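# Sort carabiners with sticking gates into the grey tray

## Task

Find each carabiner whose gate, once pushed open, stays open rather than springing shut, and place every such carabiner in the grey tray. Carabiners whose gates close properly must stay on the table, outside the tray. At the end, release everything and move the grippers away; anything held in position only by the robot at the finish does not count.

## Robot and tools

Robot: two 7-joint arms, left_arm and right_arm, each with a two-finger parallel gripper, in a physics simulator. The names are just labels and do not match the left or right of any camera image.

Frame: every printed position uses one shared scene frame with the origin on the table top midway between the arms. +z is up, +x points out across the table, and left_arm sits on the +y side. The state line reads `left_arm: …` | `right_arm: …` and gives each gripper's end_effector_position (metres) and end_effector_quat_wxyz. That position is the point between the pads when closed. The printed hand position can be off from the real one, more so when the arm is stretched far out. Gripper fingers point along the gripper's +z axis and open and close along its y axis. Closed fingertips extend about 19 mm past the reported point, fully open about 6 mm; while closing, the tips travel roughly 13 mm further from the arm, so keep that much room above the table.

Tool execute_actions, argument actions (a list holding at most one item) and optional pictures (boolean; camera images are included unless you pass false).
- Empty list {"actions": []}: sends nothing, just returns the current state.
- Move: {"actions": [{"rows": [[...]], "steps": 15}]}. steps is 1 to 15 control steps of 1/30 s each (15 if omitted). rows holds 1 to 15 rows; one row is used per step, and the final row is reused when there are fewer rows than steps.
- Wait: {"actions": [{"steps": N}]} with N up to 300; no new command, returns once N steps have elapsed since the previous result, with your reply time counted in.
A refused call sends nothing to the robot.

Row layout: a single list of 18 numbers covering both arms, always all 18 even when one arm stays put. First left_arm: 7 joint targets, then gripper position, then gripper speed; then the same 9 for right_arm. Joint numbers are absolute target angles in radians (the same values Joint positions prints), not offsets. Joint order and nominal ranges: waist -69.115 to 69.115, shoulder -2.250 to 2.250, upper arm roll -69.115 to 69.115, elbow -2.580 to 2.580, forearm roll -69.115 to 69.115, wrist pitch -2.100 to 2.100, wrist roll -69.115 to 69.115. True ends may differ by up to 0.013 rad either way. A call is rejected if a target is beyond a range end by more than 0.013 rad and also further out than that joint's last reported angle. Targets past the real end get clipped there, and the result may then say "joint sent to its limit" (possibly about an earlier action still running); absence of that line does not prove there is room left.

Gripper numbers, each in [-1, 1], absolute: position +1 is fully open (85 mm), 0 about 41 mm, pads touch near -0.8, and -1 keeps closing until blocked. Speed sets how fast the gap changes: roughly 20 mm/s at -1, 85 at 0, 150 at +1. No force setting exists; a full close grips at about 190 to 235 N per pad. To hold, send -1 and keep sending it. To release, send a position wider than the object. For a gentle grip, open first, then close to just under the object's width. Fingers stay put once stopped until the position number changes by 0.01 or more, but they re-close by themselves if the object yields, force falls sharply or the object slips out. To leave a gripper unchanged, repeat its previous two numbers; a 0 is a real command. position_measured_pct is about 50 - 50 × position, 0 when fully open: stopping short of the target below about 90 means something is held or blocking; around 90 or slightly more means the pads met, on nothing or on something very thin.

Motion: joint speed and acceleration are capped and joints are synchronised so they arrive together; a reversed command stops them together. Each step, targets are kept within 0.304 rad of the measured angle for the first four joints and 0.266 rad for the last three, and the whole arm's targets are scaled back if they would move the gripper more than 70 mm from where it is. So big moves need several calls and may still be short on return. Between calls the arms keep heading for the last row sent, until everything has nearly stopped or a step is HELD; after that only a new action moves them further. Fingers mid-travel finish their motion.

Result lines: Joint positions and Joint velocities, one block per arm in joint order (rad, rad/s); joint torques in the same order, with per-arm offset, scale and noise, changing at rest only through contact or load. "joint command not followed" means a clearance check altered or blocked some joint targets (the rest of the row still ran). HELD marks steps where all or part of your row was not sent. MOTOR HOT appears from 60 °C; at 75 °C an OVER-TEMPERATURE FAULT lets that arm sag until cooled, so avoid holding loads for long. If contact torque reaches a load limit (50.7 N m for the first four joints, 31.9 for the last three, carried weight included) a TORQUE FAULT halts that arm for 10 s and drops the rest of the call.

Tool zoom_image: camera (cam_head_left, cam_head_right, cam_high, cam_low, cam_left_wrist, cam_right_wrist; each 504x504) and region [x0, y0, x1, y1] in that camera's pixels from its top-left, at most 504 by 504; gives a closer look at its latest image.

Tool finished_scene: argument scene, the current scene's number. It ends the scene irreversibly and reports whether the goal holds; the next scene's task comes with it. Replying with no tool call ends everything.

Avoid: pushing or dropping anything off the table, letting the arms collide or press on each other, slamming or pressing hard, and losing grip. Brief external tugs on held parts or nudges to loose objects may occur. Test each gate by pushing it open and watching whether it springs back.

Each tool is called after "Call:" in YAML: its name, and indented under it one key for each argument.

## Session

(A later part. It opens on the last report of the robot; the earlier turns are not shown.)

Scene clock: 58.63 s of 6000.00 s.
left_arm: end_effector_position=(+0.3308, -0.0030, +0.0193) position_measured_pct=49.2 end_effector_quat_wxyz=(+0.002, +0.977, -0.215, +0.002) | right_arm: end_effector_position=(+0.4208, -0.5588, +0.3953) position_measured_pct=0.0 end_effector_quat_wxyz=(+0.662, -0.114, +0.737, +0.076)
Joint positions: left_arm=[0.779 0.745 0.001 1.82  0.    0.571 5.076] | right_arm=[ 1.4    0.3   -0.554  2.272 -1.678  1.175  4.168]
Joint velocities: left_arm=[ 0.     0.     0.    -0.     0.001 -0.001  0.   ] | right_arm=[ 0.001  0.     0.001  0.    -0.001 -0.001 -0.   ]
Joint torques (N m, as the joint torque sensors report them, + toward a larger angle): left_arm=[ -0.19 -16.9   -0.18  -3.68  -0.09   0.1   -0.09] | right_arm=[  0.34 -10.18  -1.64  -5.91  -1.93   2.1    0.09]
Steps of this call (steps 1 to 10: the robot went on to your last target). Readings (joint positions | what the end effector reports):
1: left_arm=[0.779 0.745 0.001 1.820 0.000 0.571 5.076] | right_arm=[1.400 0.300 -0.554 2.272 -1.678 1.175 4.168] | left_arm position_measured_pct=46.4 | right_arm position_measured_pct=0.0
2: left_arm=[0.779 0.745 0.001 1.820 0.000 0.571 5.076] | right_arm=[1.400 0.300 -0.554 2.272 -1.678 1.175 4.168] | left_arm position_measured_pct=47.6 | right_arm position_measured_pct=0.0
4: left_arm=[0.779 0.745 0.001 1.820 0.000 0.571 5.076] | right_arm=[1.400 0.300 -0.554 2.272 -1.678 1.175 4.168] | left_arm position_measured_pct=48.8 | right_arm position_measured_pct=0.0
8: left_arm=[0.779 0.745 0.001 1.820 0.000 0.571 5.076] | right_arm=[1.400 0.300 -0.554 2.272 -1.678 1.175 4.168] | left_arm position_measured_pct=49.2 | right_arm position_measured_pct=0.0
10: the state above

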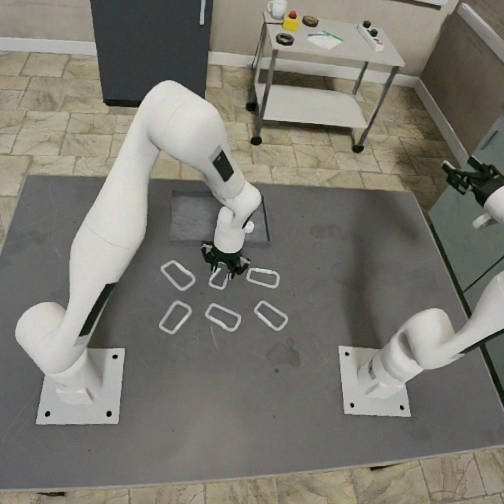

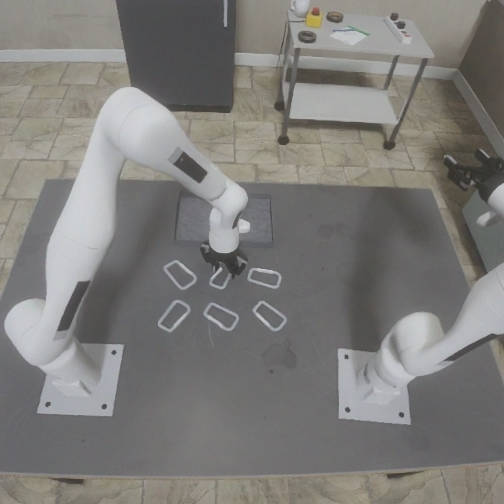

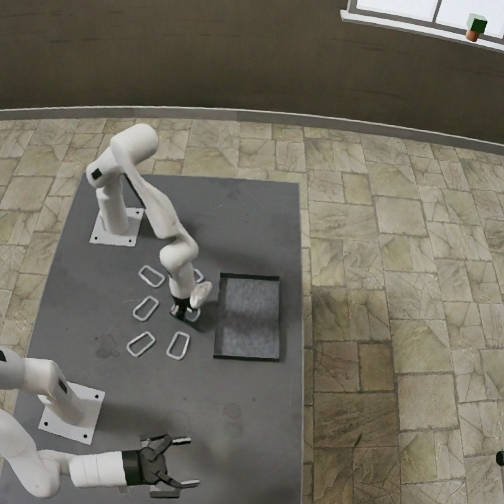

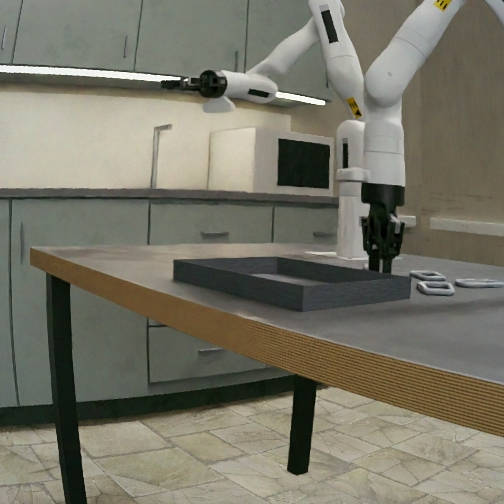

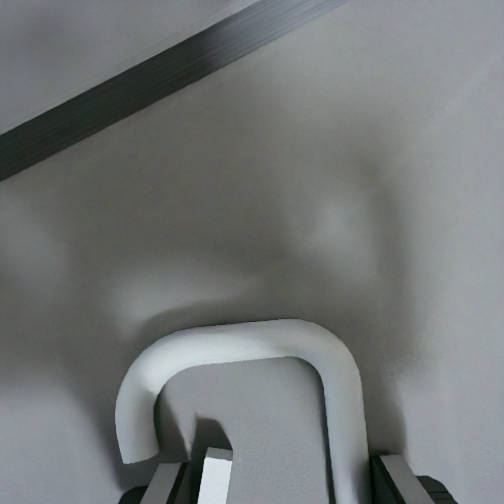

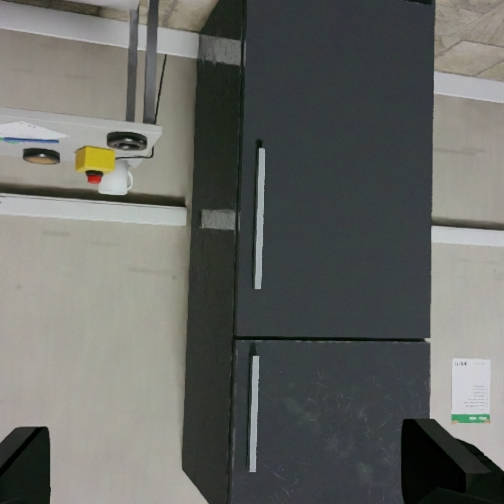

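Call:
execute_actions:
  actions:
    - {"rows":[[0.779,0.7414,0,1.82,0,0.5802,5.076,-0.17,-0.5,1.4,0.3,-0.554,2.272,-1.678,1.175,4.168,1,0]],"steps":12}

Call:
execute_actions:
  actions:
    - {"rows":[[0.779,0.7414,0,1.82,0,0.5802,5.076,0.8,0,1.4,0.3,-0.554,2.272,-1.678,1.175,4.168,1,0]],"steps":15}
  pictures: false

Call:
execute_actions:
  actions:
    - {"steps":10}

Scene clock: 62.03 s of 6000.00 s.
left_arm: end_effector_position=(+0.3312, -0.0025, +0.0223) position_measured_pct=57.9 end_effector_quat_wxyz=(+0.001, +0.977, -0.214, +0.002) | right_arm: end_effector_position=(+0.4208, -0.5588, +0.3953) position_measured_pct=0.0 end_effector_quat_wxyz=(+0.662, -0.114, +0.737, +0.076)
Joint positions: left_arm=[ 0.779  0.739 -0.     1.818  0.     0.58   5.076] | right_arm=[ 1.4    0.3   -0.554  2.272 -1.678  1.175  4.168]
Joint velocities: left_arm=[-0.001 -0.004 -0.003 -0.002 -0.001  0.     0.   ] | right_arm=[-0.001  0.     0.    -0.     0.    -0.     0.   ]
Joint torques (N m, as the joint torque sensors report them, + toward a larger angle): left_arm=[ -0.13 -17.41   0.51  -3.93   0.05   0.34  -0.4 ] | right_arm=[ 0.34 -9.94 -1.72 -5.91 -1.87  2.09  0.11]
Steps of this call (steps 1 to 15: the robot went on to your last target; steps 16 to 90: nothing new was sent; steps 91 to 102: all 12 steps of this action). Readings (joint positions | what the end effector reports):
91: left_arm=[0.779 0.744 0.001 1.820 0.000 0.572 5.076] | right_arm=[1.400 0.300 -0.554 2.272 -1.678 1.175 4.168] | left_arm position_measured_pct=49.2 | right_arm position_measured_pct=0.0
92: left_arm=[0.779 0.742 0.001 1.820 0.000 0.576 5.076] | right_arm=[1.400 0.300 -0.554 2.272 -1.678 1.175 4.168] | left_arm position_measured_pct=49.6 | right_arm position_measured_pct=0.0
94: left_arm=[0.779 0.741 0.000 1.820 0.000 0.579 5.076] | right_arm=[1.400 0.300 -0.554 2.272 -1.678 1.175 4.168] | left_arm position_measured_pct=52.0 | right_arm position_measured_pct=0.0
98: left_arm=[0.779 0.740 0.000 1.819 0.000 0.580 5.076] | right_arm=[1.400 0.300 -0.554 2.272 -1.678 1.175 4.168] | left_arm position_measured_pct=57.1 | right_arm position_measured_pct=0.0
102: the state above

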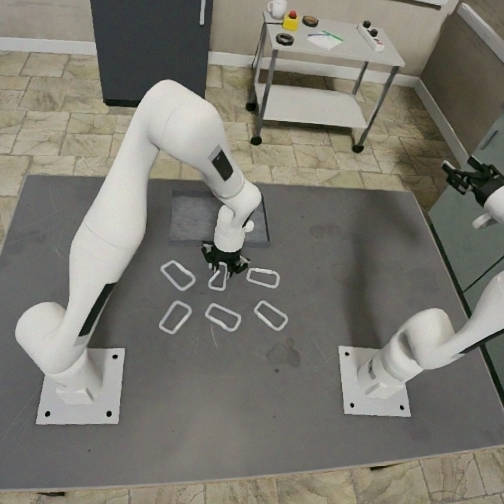

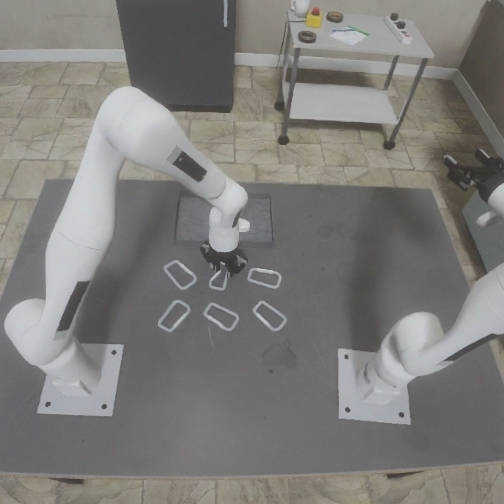

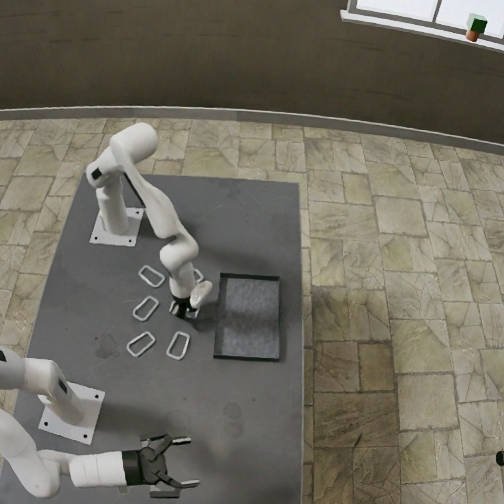

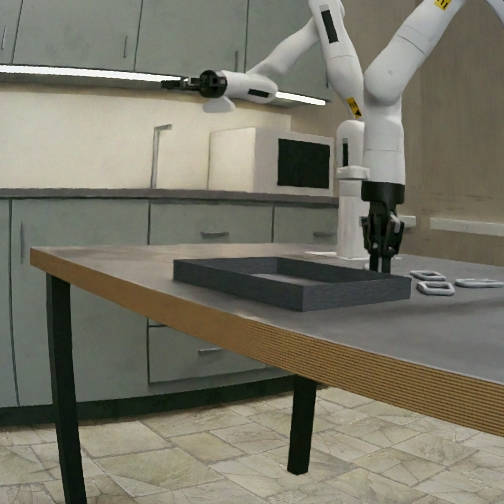

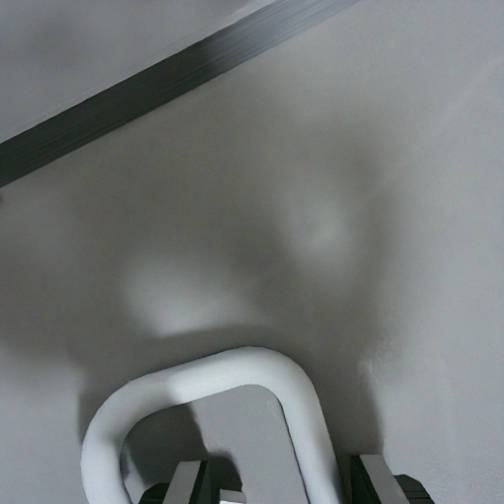

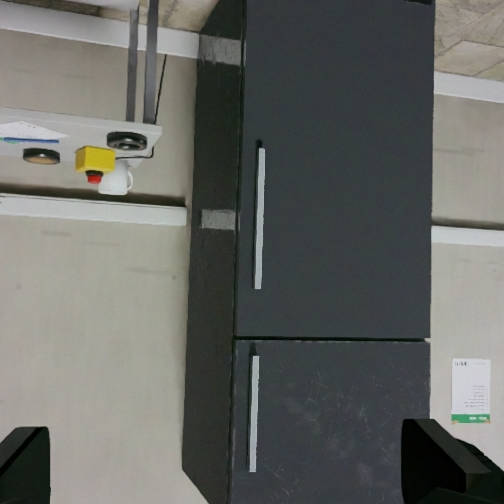

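Scene clock: 62.53 s of 6000.00 s.
left_arm: end_effector_position=(+0.3300, -0.0012, +0.0209) position_measured_pct=20.6 end_effector_quat_wxyz=(+0.000, +0.977, -0.214, +0.000) | right_arm: end_effector_position=(+0.4208, -0.5588, +0.3953) position_measured_pct=0.0 end_effector_quat_wxyz=(+0.662, -0.114, +0.737, +0.076)
Joint positions: left_arm=[0.779 0.741 0.    1.82  0.    0.58  5.076] | right_arm=[ 1.4    0.3   -0.554  2.272 -1.678  1.175  4.168]
Joint velocities: left_arm=[ 0.     0.001  0.    -0.     0.001  0.    -0.001] | right_arm=[-0.001  0.    -0.001 -0.     0.     0.001  0.   ]
Joint torques (N m, as the joint torque sensors report them, + toward a larger angle): left_arm=[  0.31 -19.82   0.24  -4.86   0.24   0.08  -0.25] | right_arm=[  0.36 -10.01  -1.74  -5.93  -1.87   2.1    0.09]
Steps of this call (steps 1 to 15: all 15 steps of this action). Readings (joint positions | what the end effector reports):
1: left_arm=[0.779 0.739 -0.000 1.818 -0.000 0.580 5.076] | right_arm=[1.400 0.300 -0.554 2.272 -1.678 1.175 4.168] | left_arm position_measured_pct=57.9 | right_arm position_measured_pct=0.0
2: left_arm=[0.779 0.739 -0.000 1.819 -0.000 0.580 5.076] | right_arm=[1.400 0.300 -0.554 2.272 -1.678 1.175 4.168] | left_arm position_measured_pct=57.1 | right_arm position_measured_pct=0.0
4: left_arm=[0.778 0.739 -0.001 1.819 -0.000 0.580 5.076] | right_arm=[1.400 0.300 -0.554 2.272 -1.678 1.175 4.168] | left_arm position_measured_pct=53.2 | right_arm position_measured_pct=0.0
8: left_arm=[0.779 0.741 -0.000 1.820 0.000 0.580 5.076] | right_arm=[1.400 0.300 -0.554 2.272 -1.678 1.175 4.168] | left_arm position_measured_pct=41.7 | right_arm position_measured_pct=0.0
15: the state above

Scene clock: 62.87 s of 6000.00 s.
left_arm: end_effector_position=(+0.3300, -0.0012, +0.0209) position_measured_pct=9.9 end_effector_quat_wxyz=(+0.000, +0.977, -0.215, +0.000) | right_arm: end_effector_position=(+0.4208, -0.5588, +0.3953) position_measured_pct=0.0 end_effector_quat_wxyz=(+0.662, -0.114, +0.737, +0.076)
Joint positions: left_arm=[ 0.779  0.741  0.     1.82  -0.     0.58   5.076] | right_arm=[ 1.4    0.3   -0.554  2.272 -1.678  1.175  4.168]
Joint velocities: left_arm=[-0.     0.     0.001 -0.    -0.    -0.001  0.   ] | right_arm=[-0.    -0.    -0.    -0.    -0.001  0.    -0.   ]
Joint torques (N m, as the joint torque sensors report them, + toward a larger angle): left_arm=[  0.31 -19.73   0.54  -4.74   0.04  -0.24  -0.21] | right_arm=[  0.53 -10.09  -1.65  -5.99  -1.98   2.03   0.04]
Steps of this call (steps 1 to 10: the robot went on to your last target). Readings (joint positions | what the end effector reports):
1: left_arm=[0.779 0.741 0.000 1.820 -0.000 0.580 5.076] | right_arm=[1.400 0.300 -0.554 2.272 -1.678 1.175 4.168] | left_arm position_measured_pct=17.9 | right_arm position_measured_pct=0.0
2: left_arm=[0.779 0.741 -0.000 1.820 -0.000 0.580 5.076] | right_arm=[1.400 0.300 -0.554 2.272 -1.678 1.175 4.168] | left_arm position_measured_pct=14.7 | right_arm position_measured_pct=0.0
4: left_arm=[0.779 0.741 -0.000 1.820 -0.000 0.580 5.076] | right_arm=[1.400 0.300 -0.554 2.272 -1.678 1.175 4.168] | left_arm position_measured_pct=11.1 | right_arm position_measured_pct=0.0
8: left_arm=[0.779 0.741 -0.000 1.820 -0.000 0.580 5.076] | right_arm=[1.400 0.300 -0.554 2.272 -1.678 1.175 4.168] | left_arm position_measured_pct=9.9 | right_arm position_measured_pct=0.0
10: the state above

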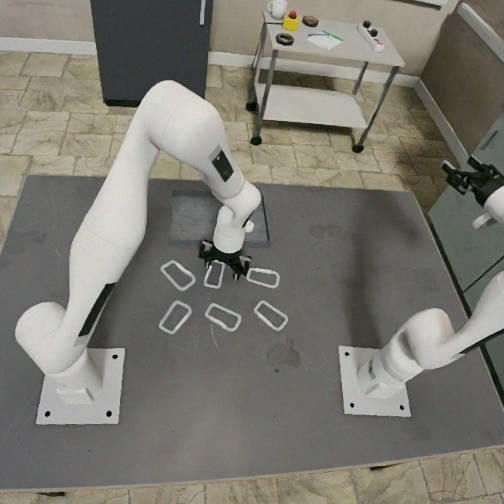

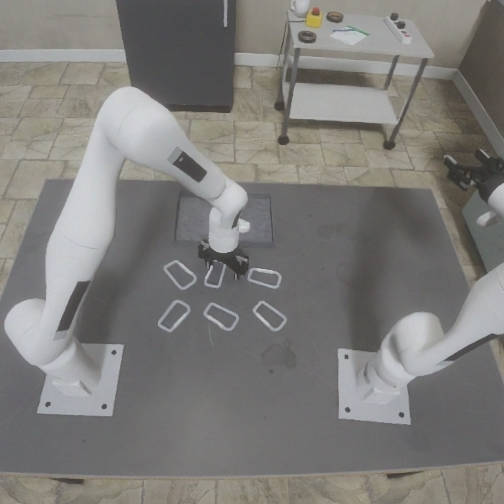

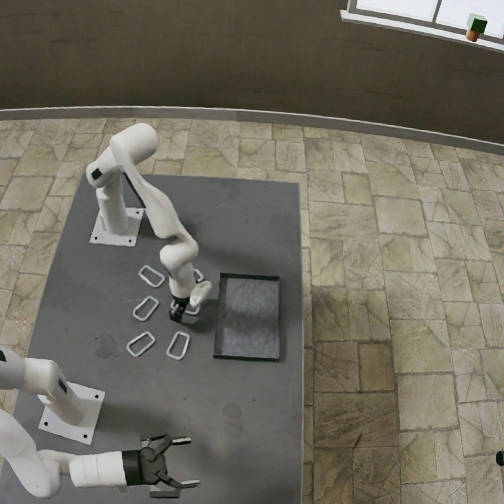

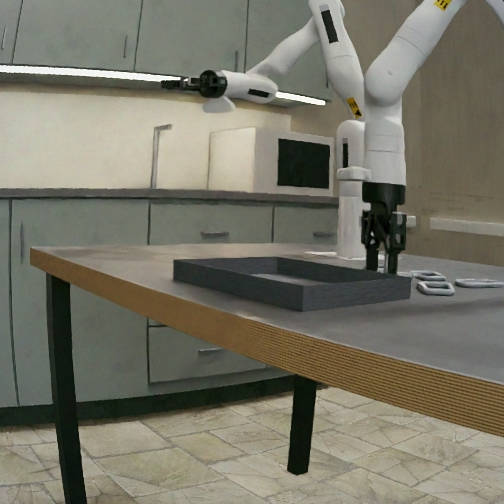

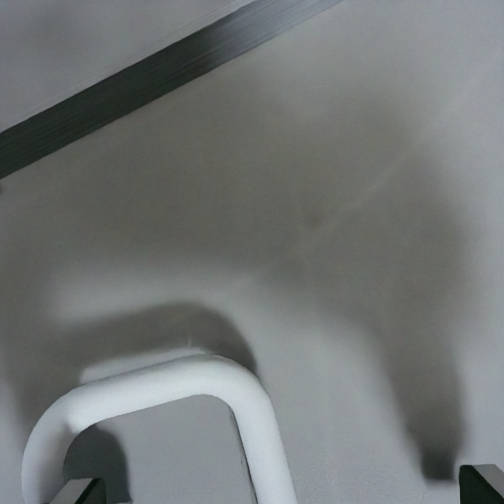

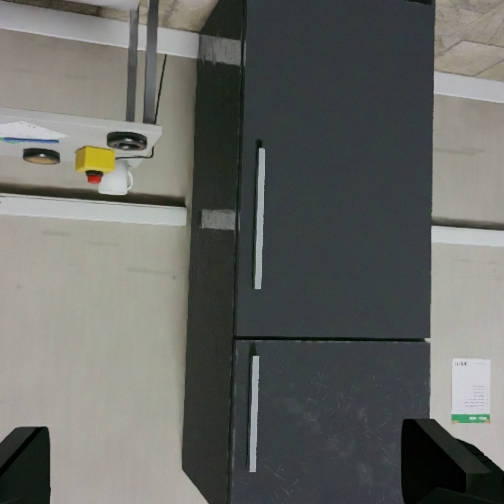

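Call:
execute_actions:
  actions:
    - {"rows":[[0.779,0.645,0,1.795,0,0.70,5.076,1,0,1.4,0.3,-0.554,2.272,-1.678,1.175,4.168,1,0]],"steps":12}

Scene clock: 67.13 s of 6000.00 s.
left_arm: end_effector_position=(+0.3296, -0.0009, +0.0687) position_measured_pct=0.0 end_effector_quat_wxyz=(-0.000, +0.977, -0.215, -0.000) | right_arm: end_effector_position=(+0.4208, -0.5588, +0.3953) position_measured_pct=0.0 end_effector_quat_wxyz=(+0.662, -0.114, +0.737, +0.076)
Joint positions: left_arm=[ 0.779  0.647  0.     1.795 -0.     0.7    5.076] | right_arm=[ 1.4    0.3   -0.554  2.272 -1.678  1.175  4.168]
Joint velocities: left_arm=[-0.    -0.018  0.001  0.001 -0.001  0.002 -0.001] | right_arm=[-0.    -0.     0.    -0.    -0.002 -0.    -0.   ]
Joint torques (N m, as the joint torque sensors report them, + toward a larger angle): left_arm=[  0.18 -19.1   -0.04  -6.01   0.02   0.11  -0.15] | right_arm=[  0.4  -10.    -1.69  -5.85  -1.9    2.09   0.17]
Steps of this call (steps 1 to 15: the robot went on to your last target; steps 16 to 90: nothing new was sent; then 0.87 s passed at rest; steps 91 to 102: all 12 steps of this action). Readings (joint positions | what the end effector reports):
91: left_arm=[0.779 0.740 -0.000 1.820 0.000 0.581 5.076] | right_arm=[1.400 0.300 -0.554 2.272 -1.678 1.175 4.168] | left_arm position_measured_pct=9.9 | right_arm position_measured_pct=0.0
92: left_arm=[0.779 0.734 -0.000 1.819 0.000 0.588 5.076] | right_arm=[1.400 0.300 -0.554 2.272 -1.678 1.175 4.168] | left_arm position_measured_pct=9.1 | right_arm position_measured_pct=0.0
94: left_arm=[0.779 0.705 -0.000 1.813 0.000 0.621 5.076] | right_arm=[1.400 0.300 -0.554 2.272 -1.678 1.175 4.168] | left_arm position_measured_pct=5.2 | right_arm position_measured_pct=0.0
98: left_arm=[0.779 0.650 0.000 1.795 -0.000 0.695 5.076] | right_arm=[1.400 0.300 -0.554 2.272 -1.678 1.175 4.168] | left_arm position_measured_pct=0.4 | right_arm position_measured_pct=0.0
102: the state above

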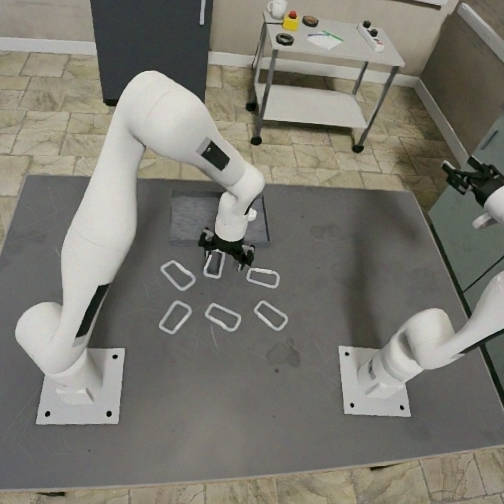

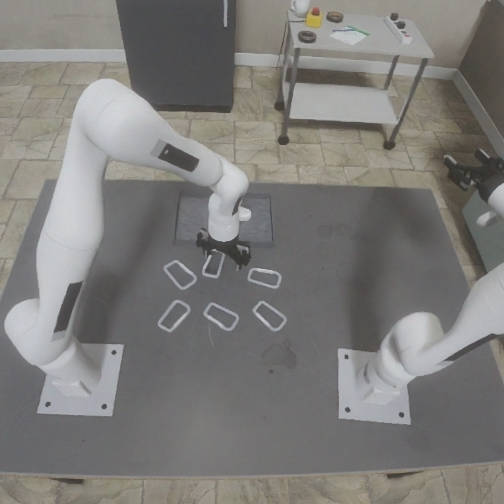

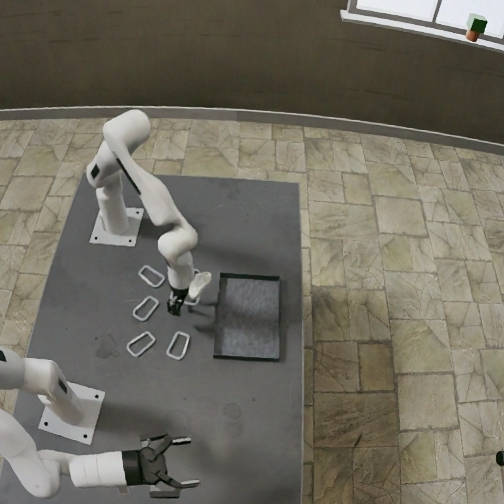

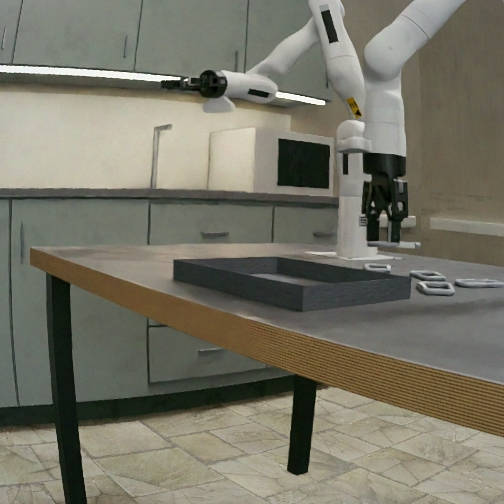

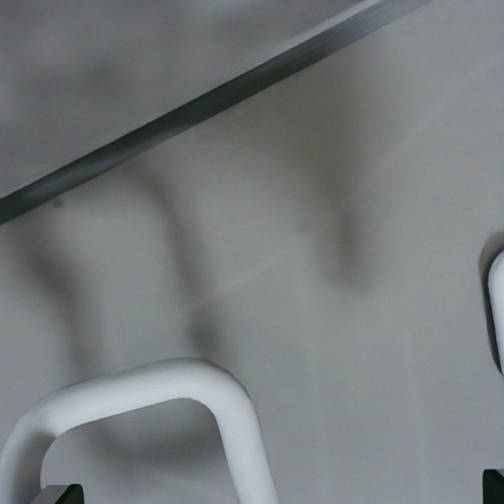

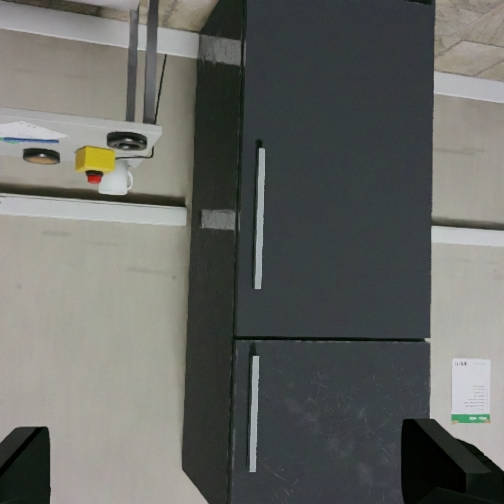

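Call:
execute_actions:
  actions:
    - {"rows":[[0.779,0.735,0,1.8188,0,0.5878,5.076,0.3,0,1.4,0.3,-0.554,2.272,-1.678,1.175,4.168,1,0]],"steps":15}
  pictures: false

Call:
execute_actions:
  actions:
    - {"rows":[[0.779,0.735,0,1.8188,0,0.5878,5.076,-0.35,-0.5,1.4,0.3,-0.554,2.272,-1.678,1.175,4.168,1,0]],"steps":15}
  pictures: false

Call:
execute_actions:
  actions:
    - {"steps":15}

Call:
zoom_image:
  camera: "cam_head_right"
  region: [180, 230, 260, 310]

Scene clock: 74.73 s of 6000.00 s.
left_arm: end_effector_position=(+0.3301, -0.0014, +0.0244) position_measured_pct=33.7 end_effector_quat_wxyz=(+0.000, +0.977, -0.215, +0.000) | right_arm: end_effector_position=(+0.4208, -0.5588, +0.3953) position_measured_pct=0.0 end_effector_quat_wxyz=(+0.662, -0.114, +0.737, +0.076)
Joint positions: left_arm=[0.779 0.734 0.    1.819 0.    0.588 5.076] | right_arm=[ 1.4    0.3   -0.554  2.272 -1.678  1.175  4.168]
Joint velocities: left_arm=[-0.     0.007  0.    -0.001 -0.    -0.001 -0.   ] | right_arm=[ 0.001  0.     0.    -0.     0.    -0.    -0.   ]
Joint torques (N m, as the joint torque sensors report them, + toward a larger angle): left_arm=[ -0.17 -19.42   0.63  -4.91  -0.14  -0.24  -0.03] | right_arm=[  0.4  -10.06  -1.81  -5.89  -1.94   2.09   0.04]
Steps of this call (steps 1 to 15: the robot went on to your last target; steps 16 to 90: nothing new was sent; then 4.10 s passed at rest; steps 91 to 105: all 15 steps of this action). Readings (joint positions | what the end effector reports):
91: left_arm=[0.779 0.646 0.000 1.795 -0.000 0.699 5.076] | right_arm=[1.400 0.300 -0.554 2.272 -1.678 1.175 4.168] | left_arm position_measured_pct=0.0 | right_arm position_measured_pct=0.0
92: left_arm=[0.779 0.652 0.000 1.796 -0.000 0.692 5.076] | right_arm=[1.400 0.300 -0.554 2.272 -1.678 1.175 4.168] | left_arm position_measured_pct=0.8 | right_arm position_measured_pct=0.0
94: left_arm=[0.779 0.681 0.000 1.803 -0.000 0.659 5.076] | right_arm=[1.400 0.300 -0.554 2.272 -1.678 1.175 4.168] | left_arm position_measured_pct=4.8 | right_arm position_measured_pct=0.0
98: left_arm=[0.779 0.731 -0.000 1.819 0.000 0.592 5.076] | right_arm=[1.400 0.300 -0.554 2.272 -1.678 1.175 4.168] | left_arm position_measured_pct=16.3 | right_arm position_measured_pct=0.0
105: the state above

Scene clock: 75.23 s of 6000.00 s.
left_arm: end_effector_position=(+0.3323, -0.0010, +0.0270) position_measured_pct=57.5 end_effector_quat_wxyz=(+0.000, +0.977, -0.214, +0.003) | right_arm: end_effector_position=(+0.4208, -0.5588, +0.3953) position_measured_pct=0.0 end_effector_quat_wxyz=(+0.662, -0.114, +0.737, +0.076)
Joint positions: left_arm=[ 0.778  0.729 -0.002  1.818 -0.001  0.59   5.076] | right_arm=[ 1.4    0.3   -0.554  2.272 -1.678  1.175  4.168]
Joint velocities: left_arm=[-0.009 -0.01  -0.01   0.002 -0.003 -0.005 -0.   ] | right_arm=[ 0.001  0.    -0.    -0.     0.001 -0.     0.   ]
Joint torques (N m, as the joint torque sensors report them, + toward a larger angle): left_arm=[  1.77 -13.8    1.98  -4.74   0.44  -0.98  -0.08] | right_arm=[  0.3  -10.03  -1.67  -5.82  -1.99   2.07   0.12]
Steps of this call (steps 1 to 15: all 15 steps of this action). Readings (joint positions | what the end effector reports):
1: left_arm=[0.779 0.735 0.000 1.819 0.000 0.588 5.076] | right_arm=[1.400 0.300 -0.554 2.272 -1.678 1.175 4.168] | left_arm position_measured_pct=34.5 | right_arm position_measured_pct=0.0
2: left_arm=[0.779 0.735 -0.000 1.819 -0.000 0.588 5.076] | right_arm=[1.400 0.300 -0.554 2.272 -1.678 1.175 4.168] | left_arm position_measured_pct=34.9 | right_arm position_measured_pct=0.0
4: left_arm=[0.779 0.735 -0.000 1.819 -0.000 0.588 5.076] | right_arm=[1.400 0.300 -0.554 2.272 -1.678 1.175 4.168] | left_arm position_measured_pct=37.7 | right_arm position_measured_pct=0.0
8: left_arm=[0.779 0.735 0.000 1.819 0.000 0.588 5.076] | right_arm=[1.400 0.300 -0.554 2.272 -1.678 1.175 4.168] | left_arm position_measured_pct=44.8 | right_arm position_measured_pct=0.0
15: the state above

Scene clock: 75.73 s of 6000.00 s.
left_arm: end_effector_position=(+0.3302, -0.0012, +0.0242) position_measured_pct=67.5 end_effector_quat_wxyz=(+0.000, +0.977, -0.214, +0.000) | right_arm: end_effector_position=(+0.4208, -0.5588, +0.3953) position_measured_pct=0.0 end_effector_quat_wxyz=(+0.662, -0.114, +0.737, +0.076)
Joint positions: left_arm=[ 0.779  0.735 -0.     1.819 -0.     0.588  5.076] | right_arm=[ 1.4    0.3   -0.554  2.272 -1.678  1.175  4.168]
Joint velocities: left_arm=[ 0.001  0.001 -0.002  0.    -0.001  0.002 -0.   ] | right_arm=[ 0.     0.    -0.     0.    -0.001  0.     0.   ]
Joint torques (N m, as the joint torque sensors report them, + toward a larger angle): left_arm=[  0.33 -19.85   0.53  -4.75   0.03   0.09  -0.13] | right_arm=[  0.41 -10.12  -1.75  -5.92  -2.     2.09   0.08]
Steps of this call (steps 1 to 15: the robot went on to your last target). Readings (joint positions | what the end effector reports):
1: left_arm=[0.778 0.729 -0.002 1.818 -0.001 0.589 5.076] | right_arm=[1.400 0.300 -0.554 2.272 -1.678 1.175 4.168] | left_arm position_measured_pct=59.5 | right_arm position_measured_pct=0.0
2: left_arm=[0.778 0.730 -0.002 1.818 -0.001 0.589 5.076] | right_arm=[1.400 0.300 -0.554 2.272 -1.678 1.175 4.168] | left_arm position_measured_pct=61.1 | right_arm position_measured_pct=0.0
4: left_arm=[0.778 0.732 -0.000 1.818 -0.000 0.588 5.076] | right_arm=[1.400 0.300 -0.554 2.272 -1.678 1.175 4.168] | left_arm position_measured_pct=65.1 | right_arm position_measured_pct=0.0
8: left_arm=[0.779 0.734 -0.000 1.819 -0.000 0.588 5.076] | right_arm=[1.400 0.300 -0.554 2.272 -1.678 1.175 4.168] | left_arm position_measured_pct=67.5 | right_arm position_measured_pct=0.0
15: the state above
All arms were judged still, so your last target was given up. Only a new action makes them travel on or press farther. Fingers that are still opening or closing keep moving.

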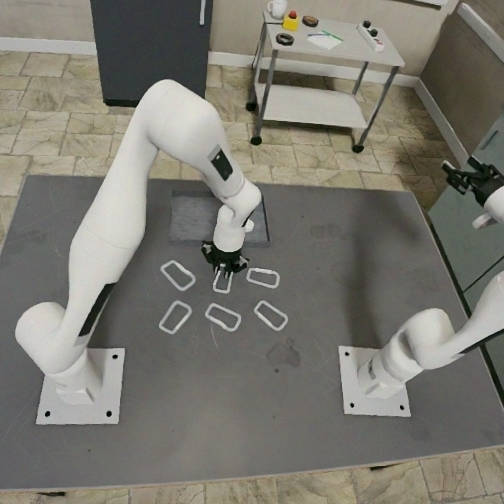

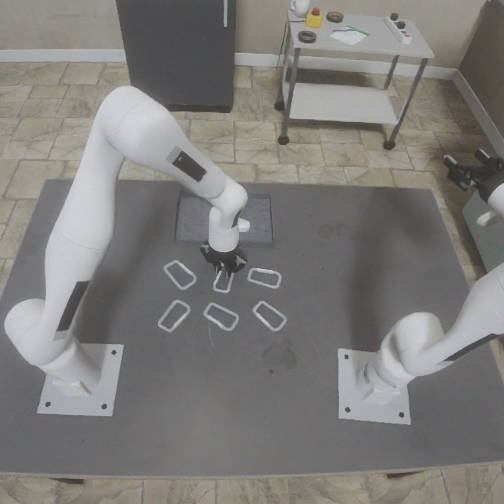

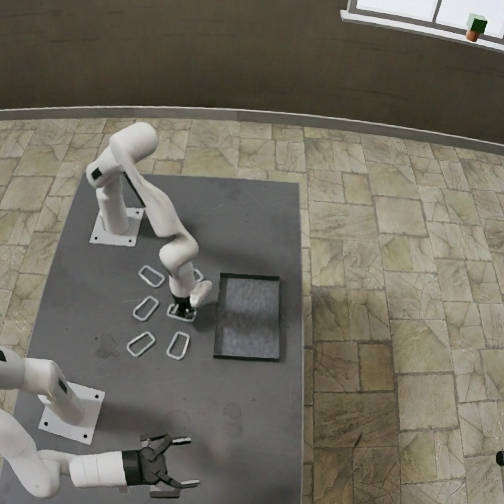

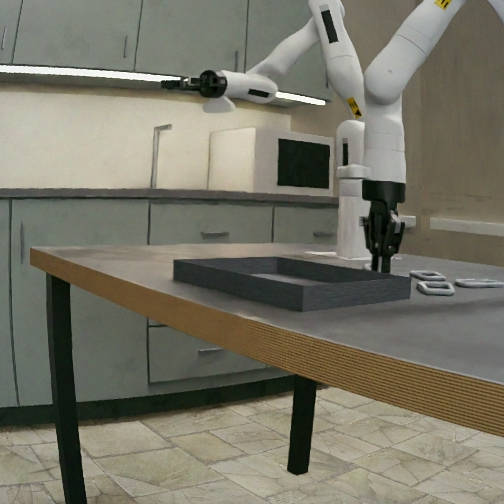

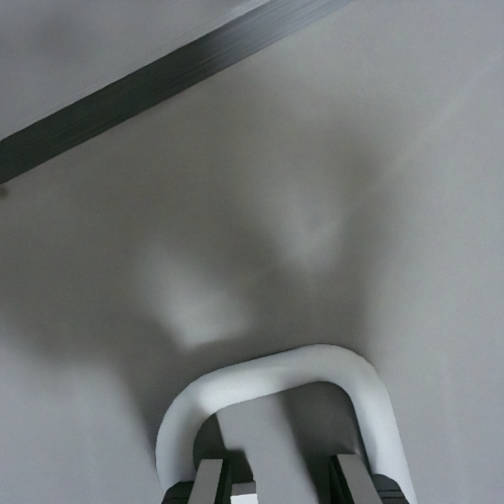

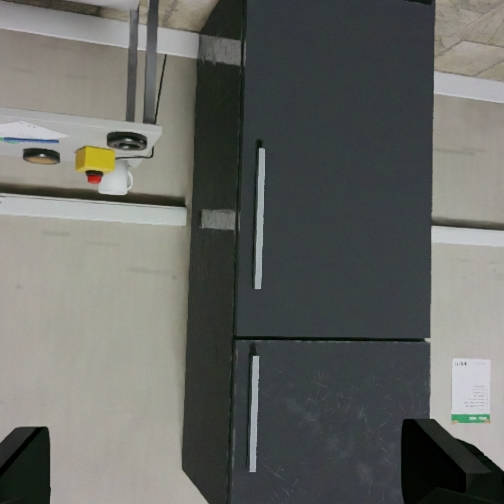

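Region (180, 230, 260, 310) of cam_head_right's 504x504 image, scaled by 6.300, with more detail than that image has.

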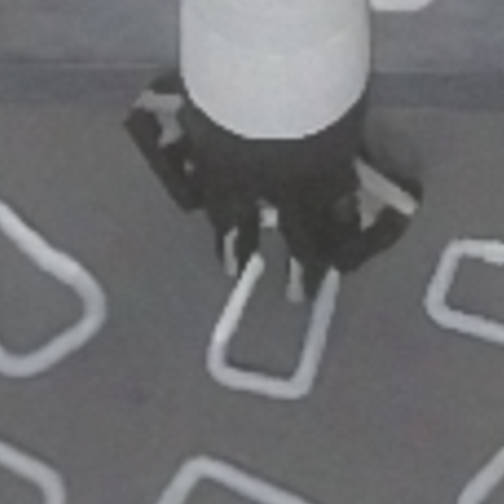

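Call:
execute_actions:
  actions:
    - {"rows":[[0.779,0.731,0,1.818,0,0.5926,5.076,0.2,-0.6,1.4,0.3,-0.554,2.272,-1.678,1.175,4.168,1,0]],"steps":15}
  pictures: false

Call:
execute_actions:
  actions:
    - {"steps":12}

Scene clock: 78.00 s of 6000.00 s.
left_arm: end_effector_position=(+0.3299, -0.0013, +0.0261) position_measured_pct=47.6 end_effector_quat_wxyz=(+0.000, +0.977, -0.215, +0.000) | right_arm: end_effector_position=(+0.4208, -0.5588, +0.3953) position_measured_pct=0.0 end_effector_quat_wxyz=(+0.662, -0.114, +0.737, +0.076)
Joint positions: left_arm=[ 0.779  0.731 -0.     1.818  0.     0.593  5.076] | right_arm=[ 1.4    0.3   -0.554  2.272 -1.678  1.175  4.168]
Joint velocities: left_arm=[-0.     0.002  0.     0.    -0.001  0.001 -0.001] | right_arm=[-0.     0.    -0.001  0.     0.002  0.     0.   ]
Joint torques (N m, as the joint torque sensors report them, + toward a larger angle): left_arm=[ -0.29 -19.57   0.18  -5.16  -0.12   0.    -0.15] | right_arm=[  0.38 -10.11  -1.68  -5.89  -1.98   2.16   0.07]
Steps of this call (steps 1 to 53: nothing new was sent; steps 54 to 68: all 15 steps of this action). Readings (joint positions | what the end effector reports):
54: left_arm=[0.779 0.734 -0.000 1.819 -0.000 0.589 5.076] | right_arm=[1.400 0.300 -0.554 2.272 -1.678 1.175 4.168] | left_arm position_measured_pct=67.5 | right_arm position_measured_pct=0.0
55: left_arm=[0.779 0.732 -0.000 1.818 0.000 0.591 5.076] | right_arm=[1.400 0.300 -0.554 2.272 -1.678 1.175 4.168] | left_arm position_measured_pct=67.1 | right_arm position_measured_pct=0.0
57: left_arm=[0.779 0.731 0.000 1.818 0.000 0.592 5.076] | right_arm=[1.400 0.300 -0.554 2.272 -1.678 1.175 4.168] | left_arm position_measured_pct=64.7 | right_arm position_measured_pct=0.0
61: left_arm=[0.780 0.729 0.001 1.817 0.000 0.592 5.076] | right_arm=[1.400 0.300 -0.554 2.272 -1.678 1.175 4.168] | left_arm position_measured_pct=59.1 | right_arm position_measured_pct=0.0
68: the state above

Scene clock: 78.40 s of 6000.00 s.
left_arm: end_effector_position=(+0.3300, -0.0013, +0.0260) position_measured_pct=40.1 end_effector_quat_wxyz=(+0.000, +0.977, -0.215, +0.000) | right_arm: end_effector_position=(+0.4208, -0.5588, +0.3953) position_measured_pct=0.0 end_effector_quat_wxyz=(+0.662, -0.114, +0.737, +0.076)
Joint positions: left_arm=[ 0.779  0.731 -0.     1.818  0.     0.593  5.076] | right_arm=[ 1.4    0.3   -0.554  2.272 -1.678  1.175  4.168]
Joint velocities: left_arm=[ 0.     0.    -0.    -0.001  0.001  0.    -0.   ] | right_arm=[ 0.001  0.    -0.001 -0.     0.     0.     0.   ]
Joint torques (N m, as the joint torque sensors report them, + toward a larger angle): left_arm=[  0.15 -19.77   0.92  -4.84   0.02  -0.09   0.04] | right_arm=[  0.29 -10.01  -1.81  -5.93  -1.92   2.07   0.07]
Steps of this call (steps 1 to 12: the robot went on to your last target). Readings (joint positions | what the end effector reports):
1: left_arm=[0.779 0.731 -0.000 1.818 -0.000 0.593 5.076] | right_arm=[1.400 0.300 -0.554 2.272 -1.678 1.175 4.168] | left_arm position_measured_pct=45.6 | right_arm position_measured_pct=0.0
2: left_arm=[0.779 0.731 -0.000 1.818 -0.000 0.593 5.076] | right_arm=[1.400 0.300 -0.554 2.272 -1.678 1.175 4.168] | left_arm position_measured_pct=44.0 | right_arm position_measured_pct=0.0
4: left_arm=[0.779 0.731 -0.000 1.818 -0.000 0.593 5.076] | right_arm=[1.400 0.300 -0.554 2.272 -1.678 1.175 4.168] | left_arm position_measured_pct=41.3 | right_arm position_measured_pct=0.0
8: left_arm=[0.779 0.731 -0.000 1.818 -0.000 0.593 5.076] | right_arm=[1.400 0.300 -0.554 2.272 -1.678 1.175 4.168] | left_arm position_measured_pct=40.1 | right_arm position_measured_pct=0.0
12: the state above

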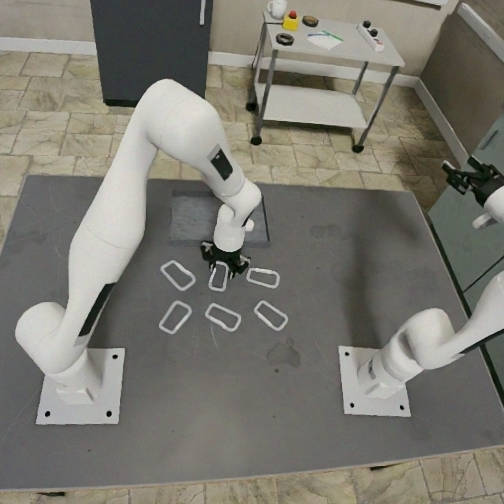

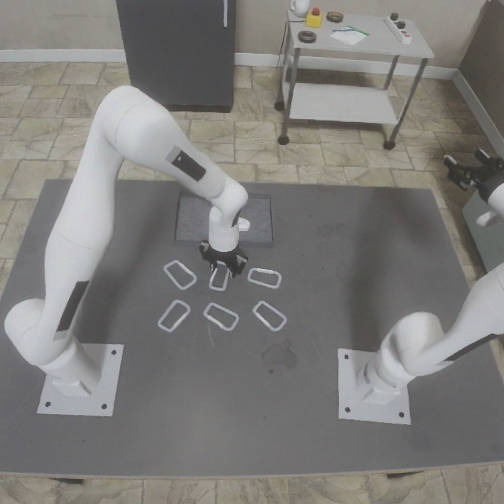

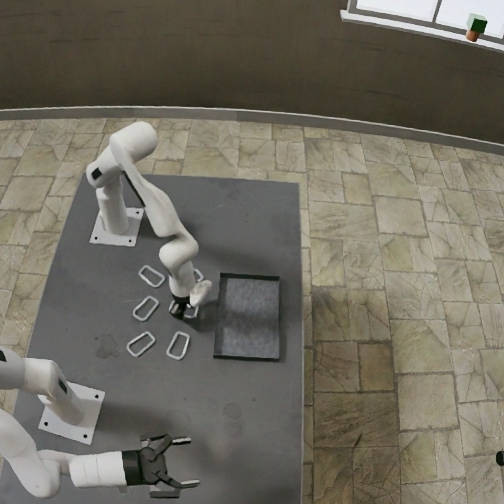

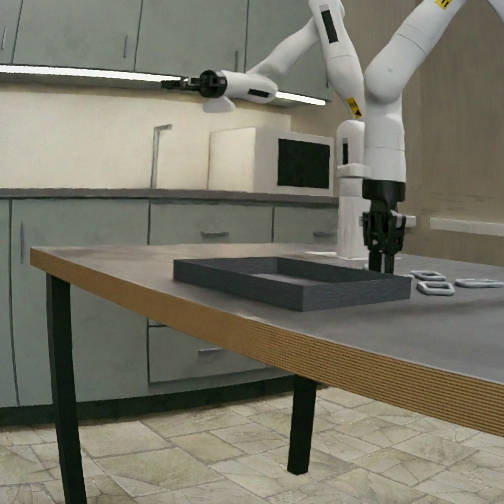

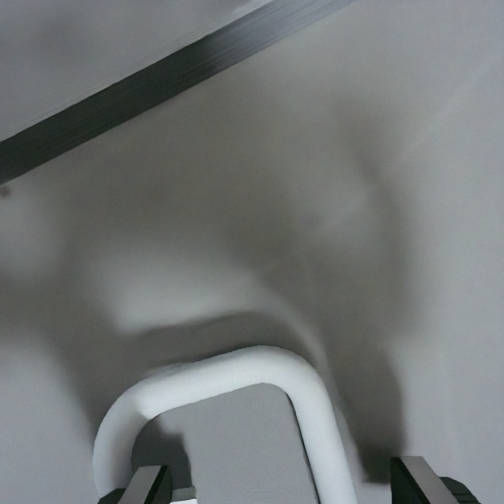

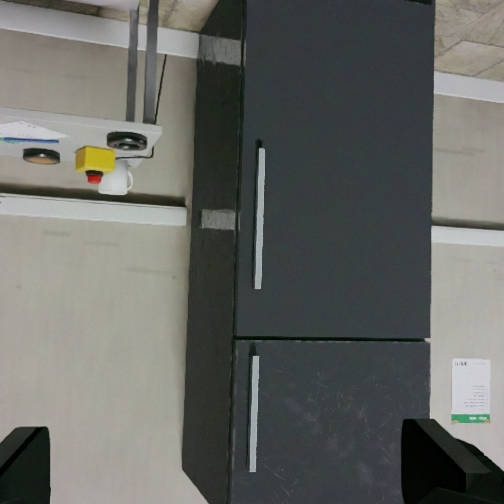

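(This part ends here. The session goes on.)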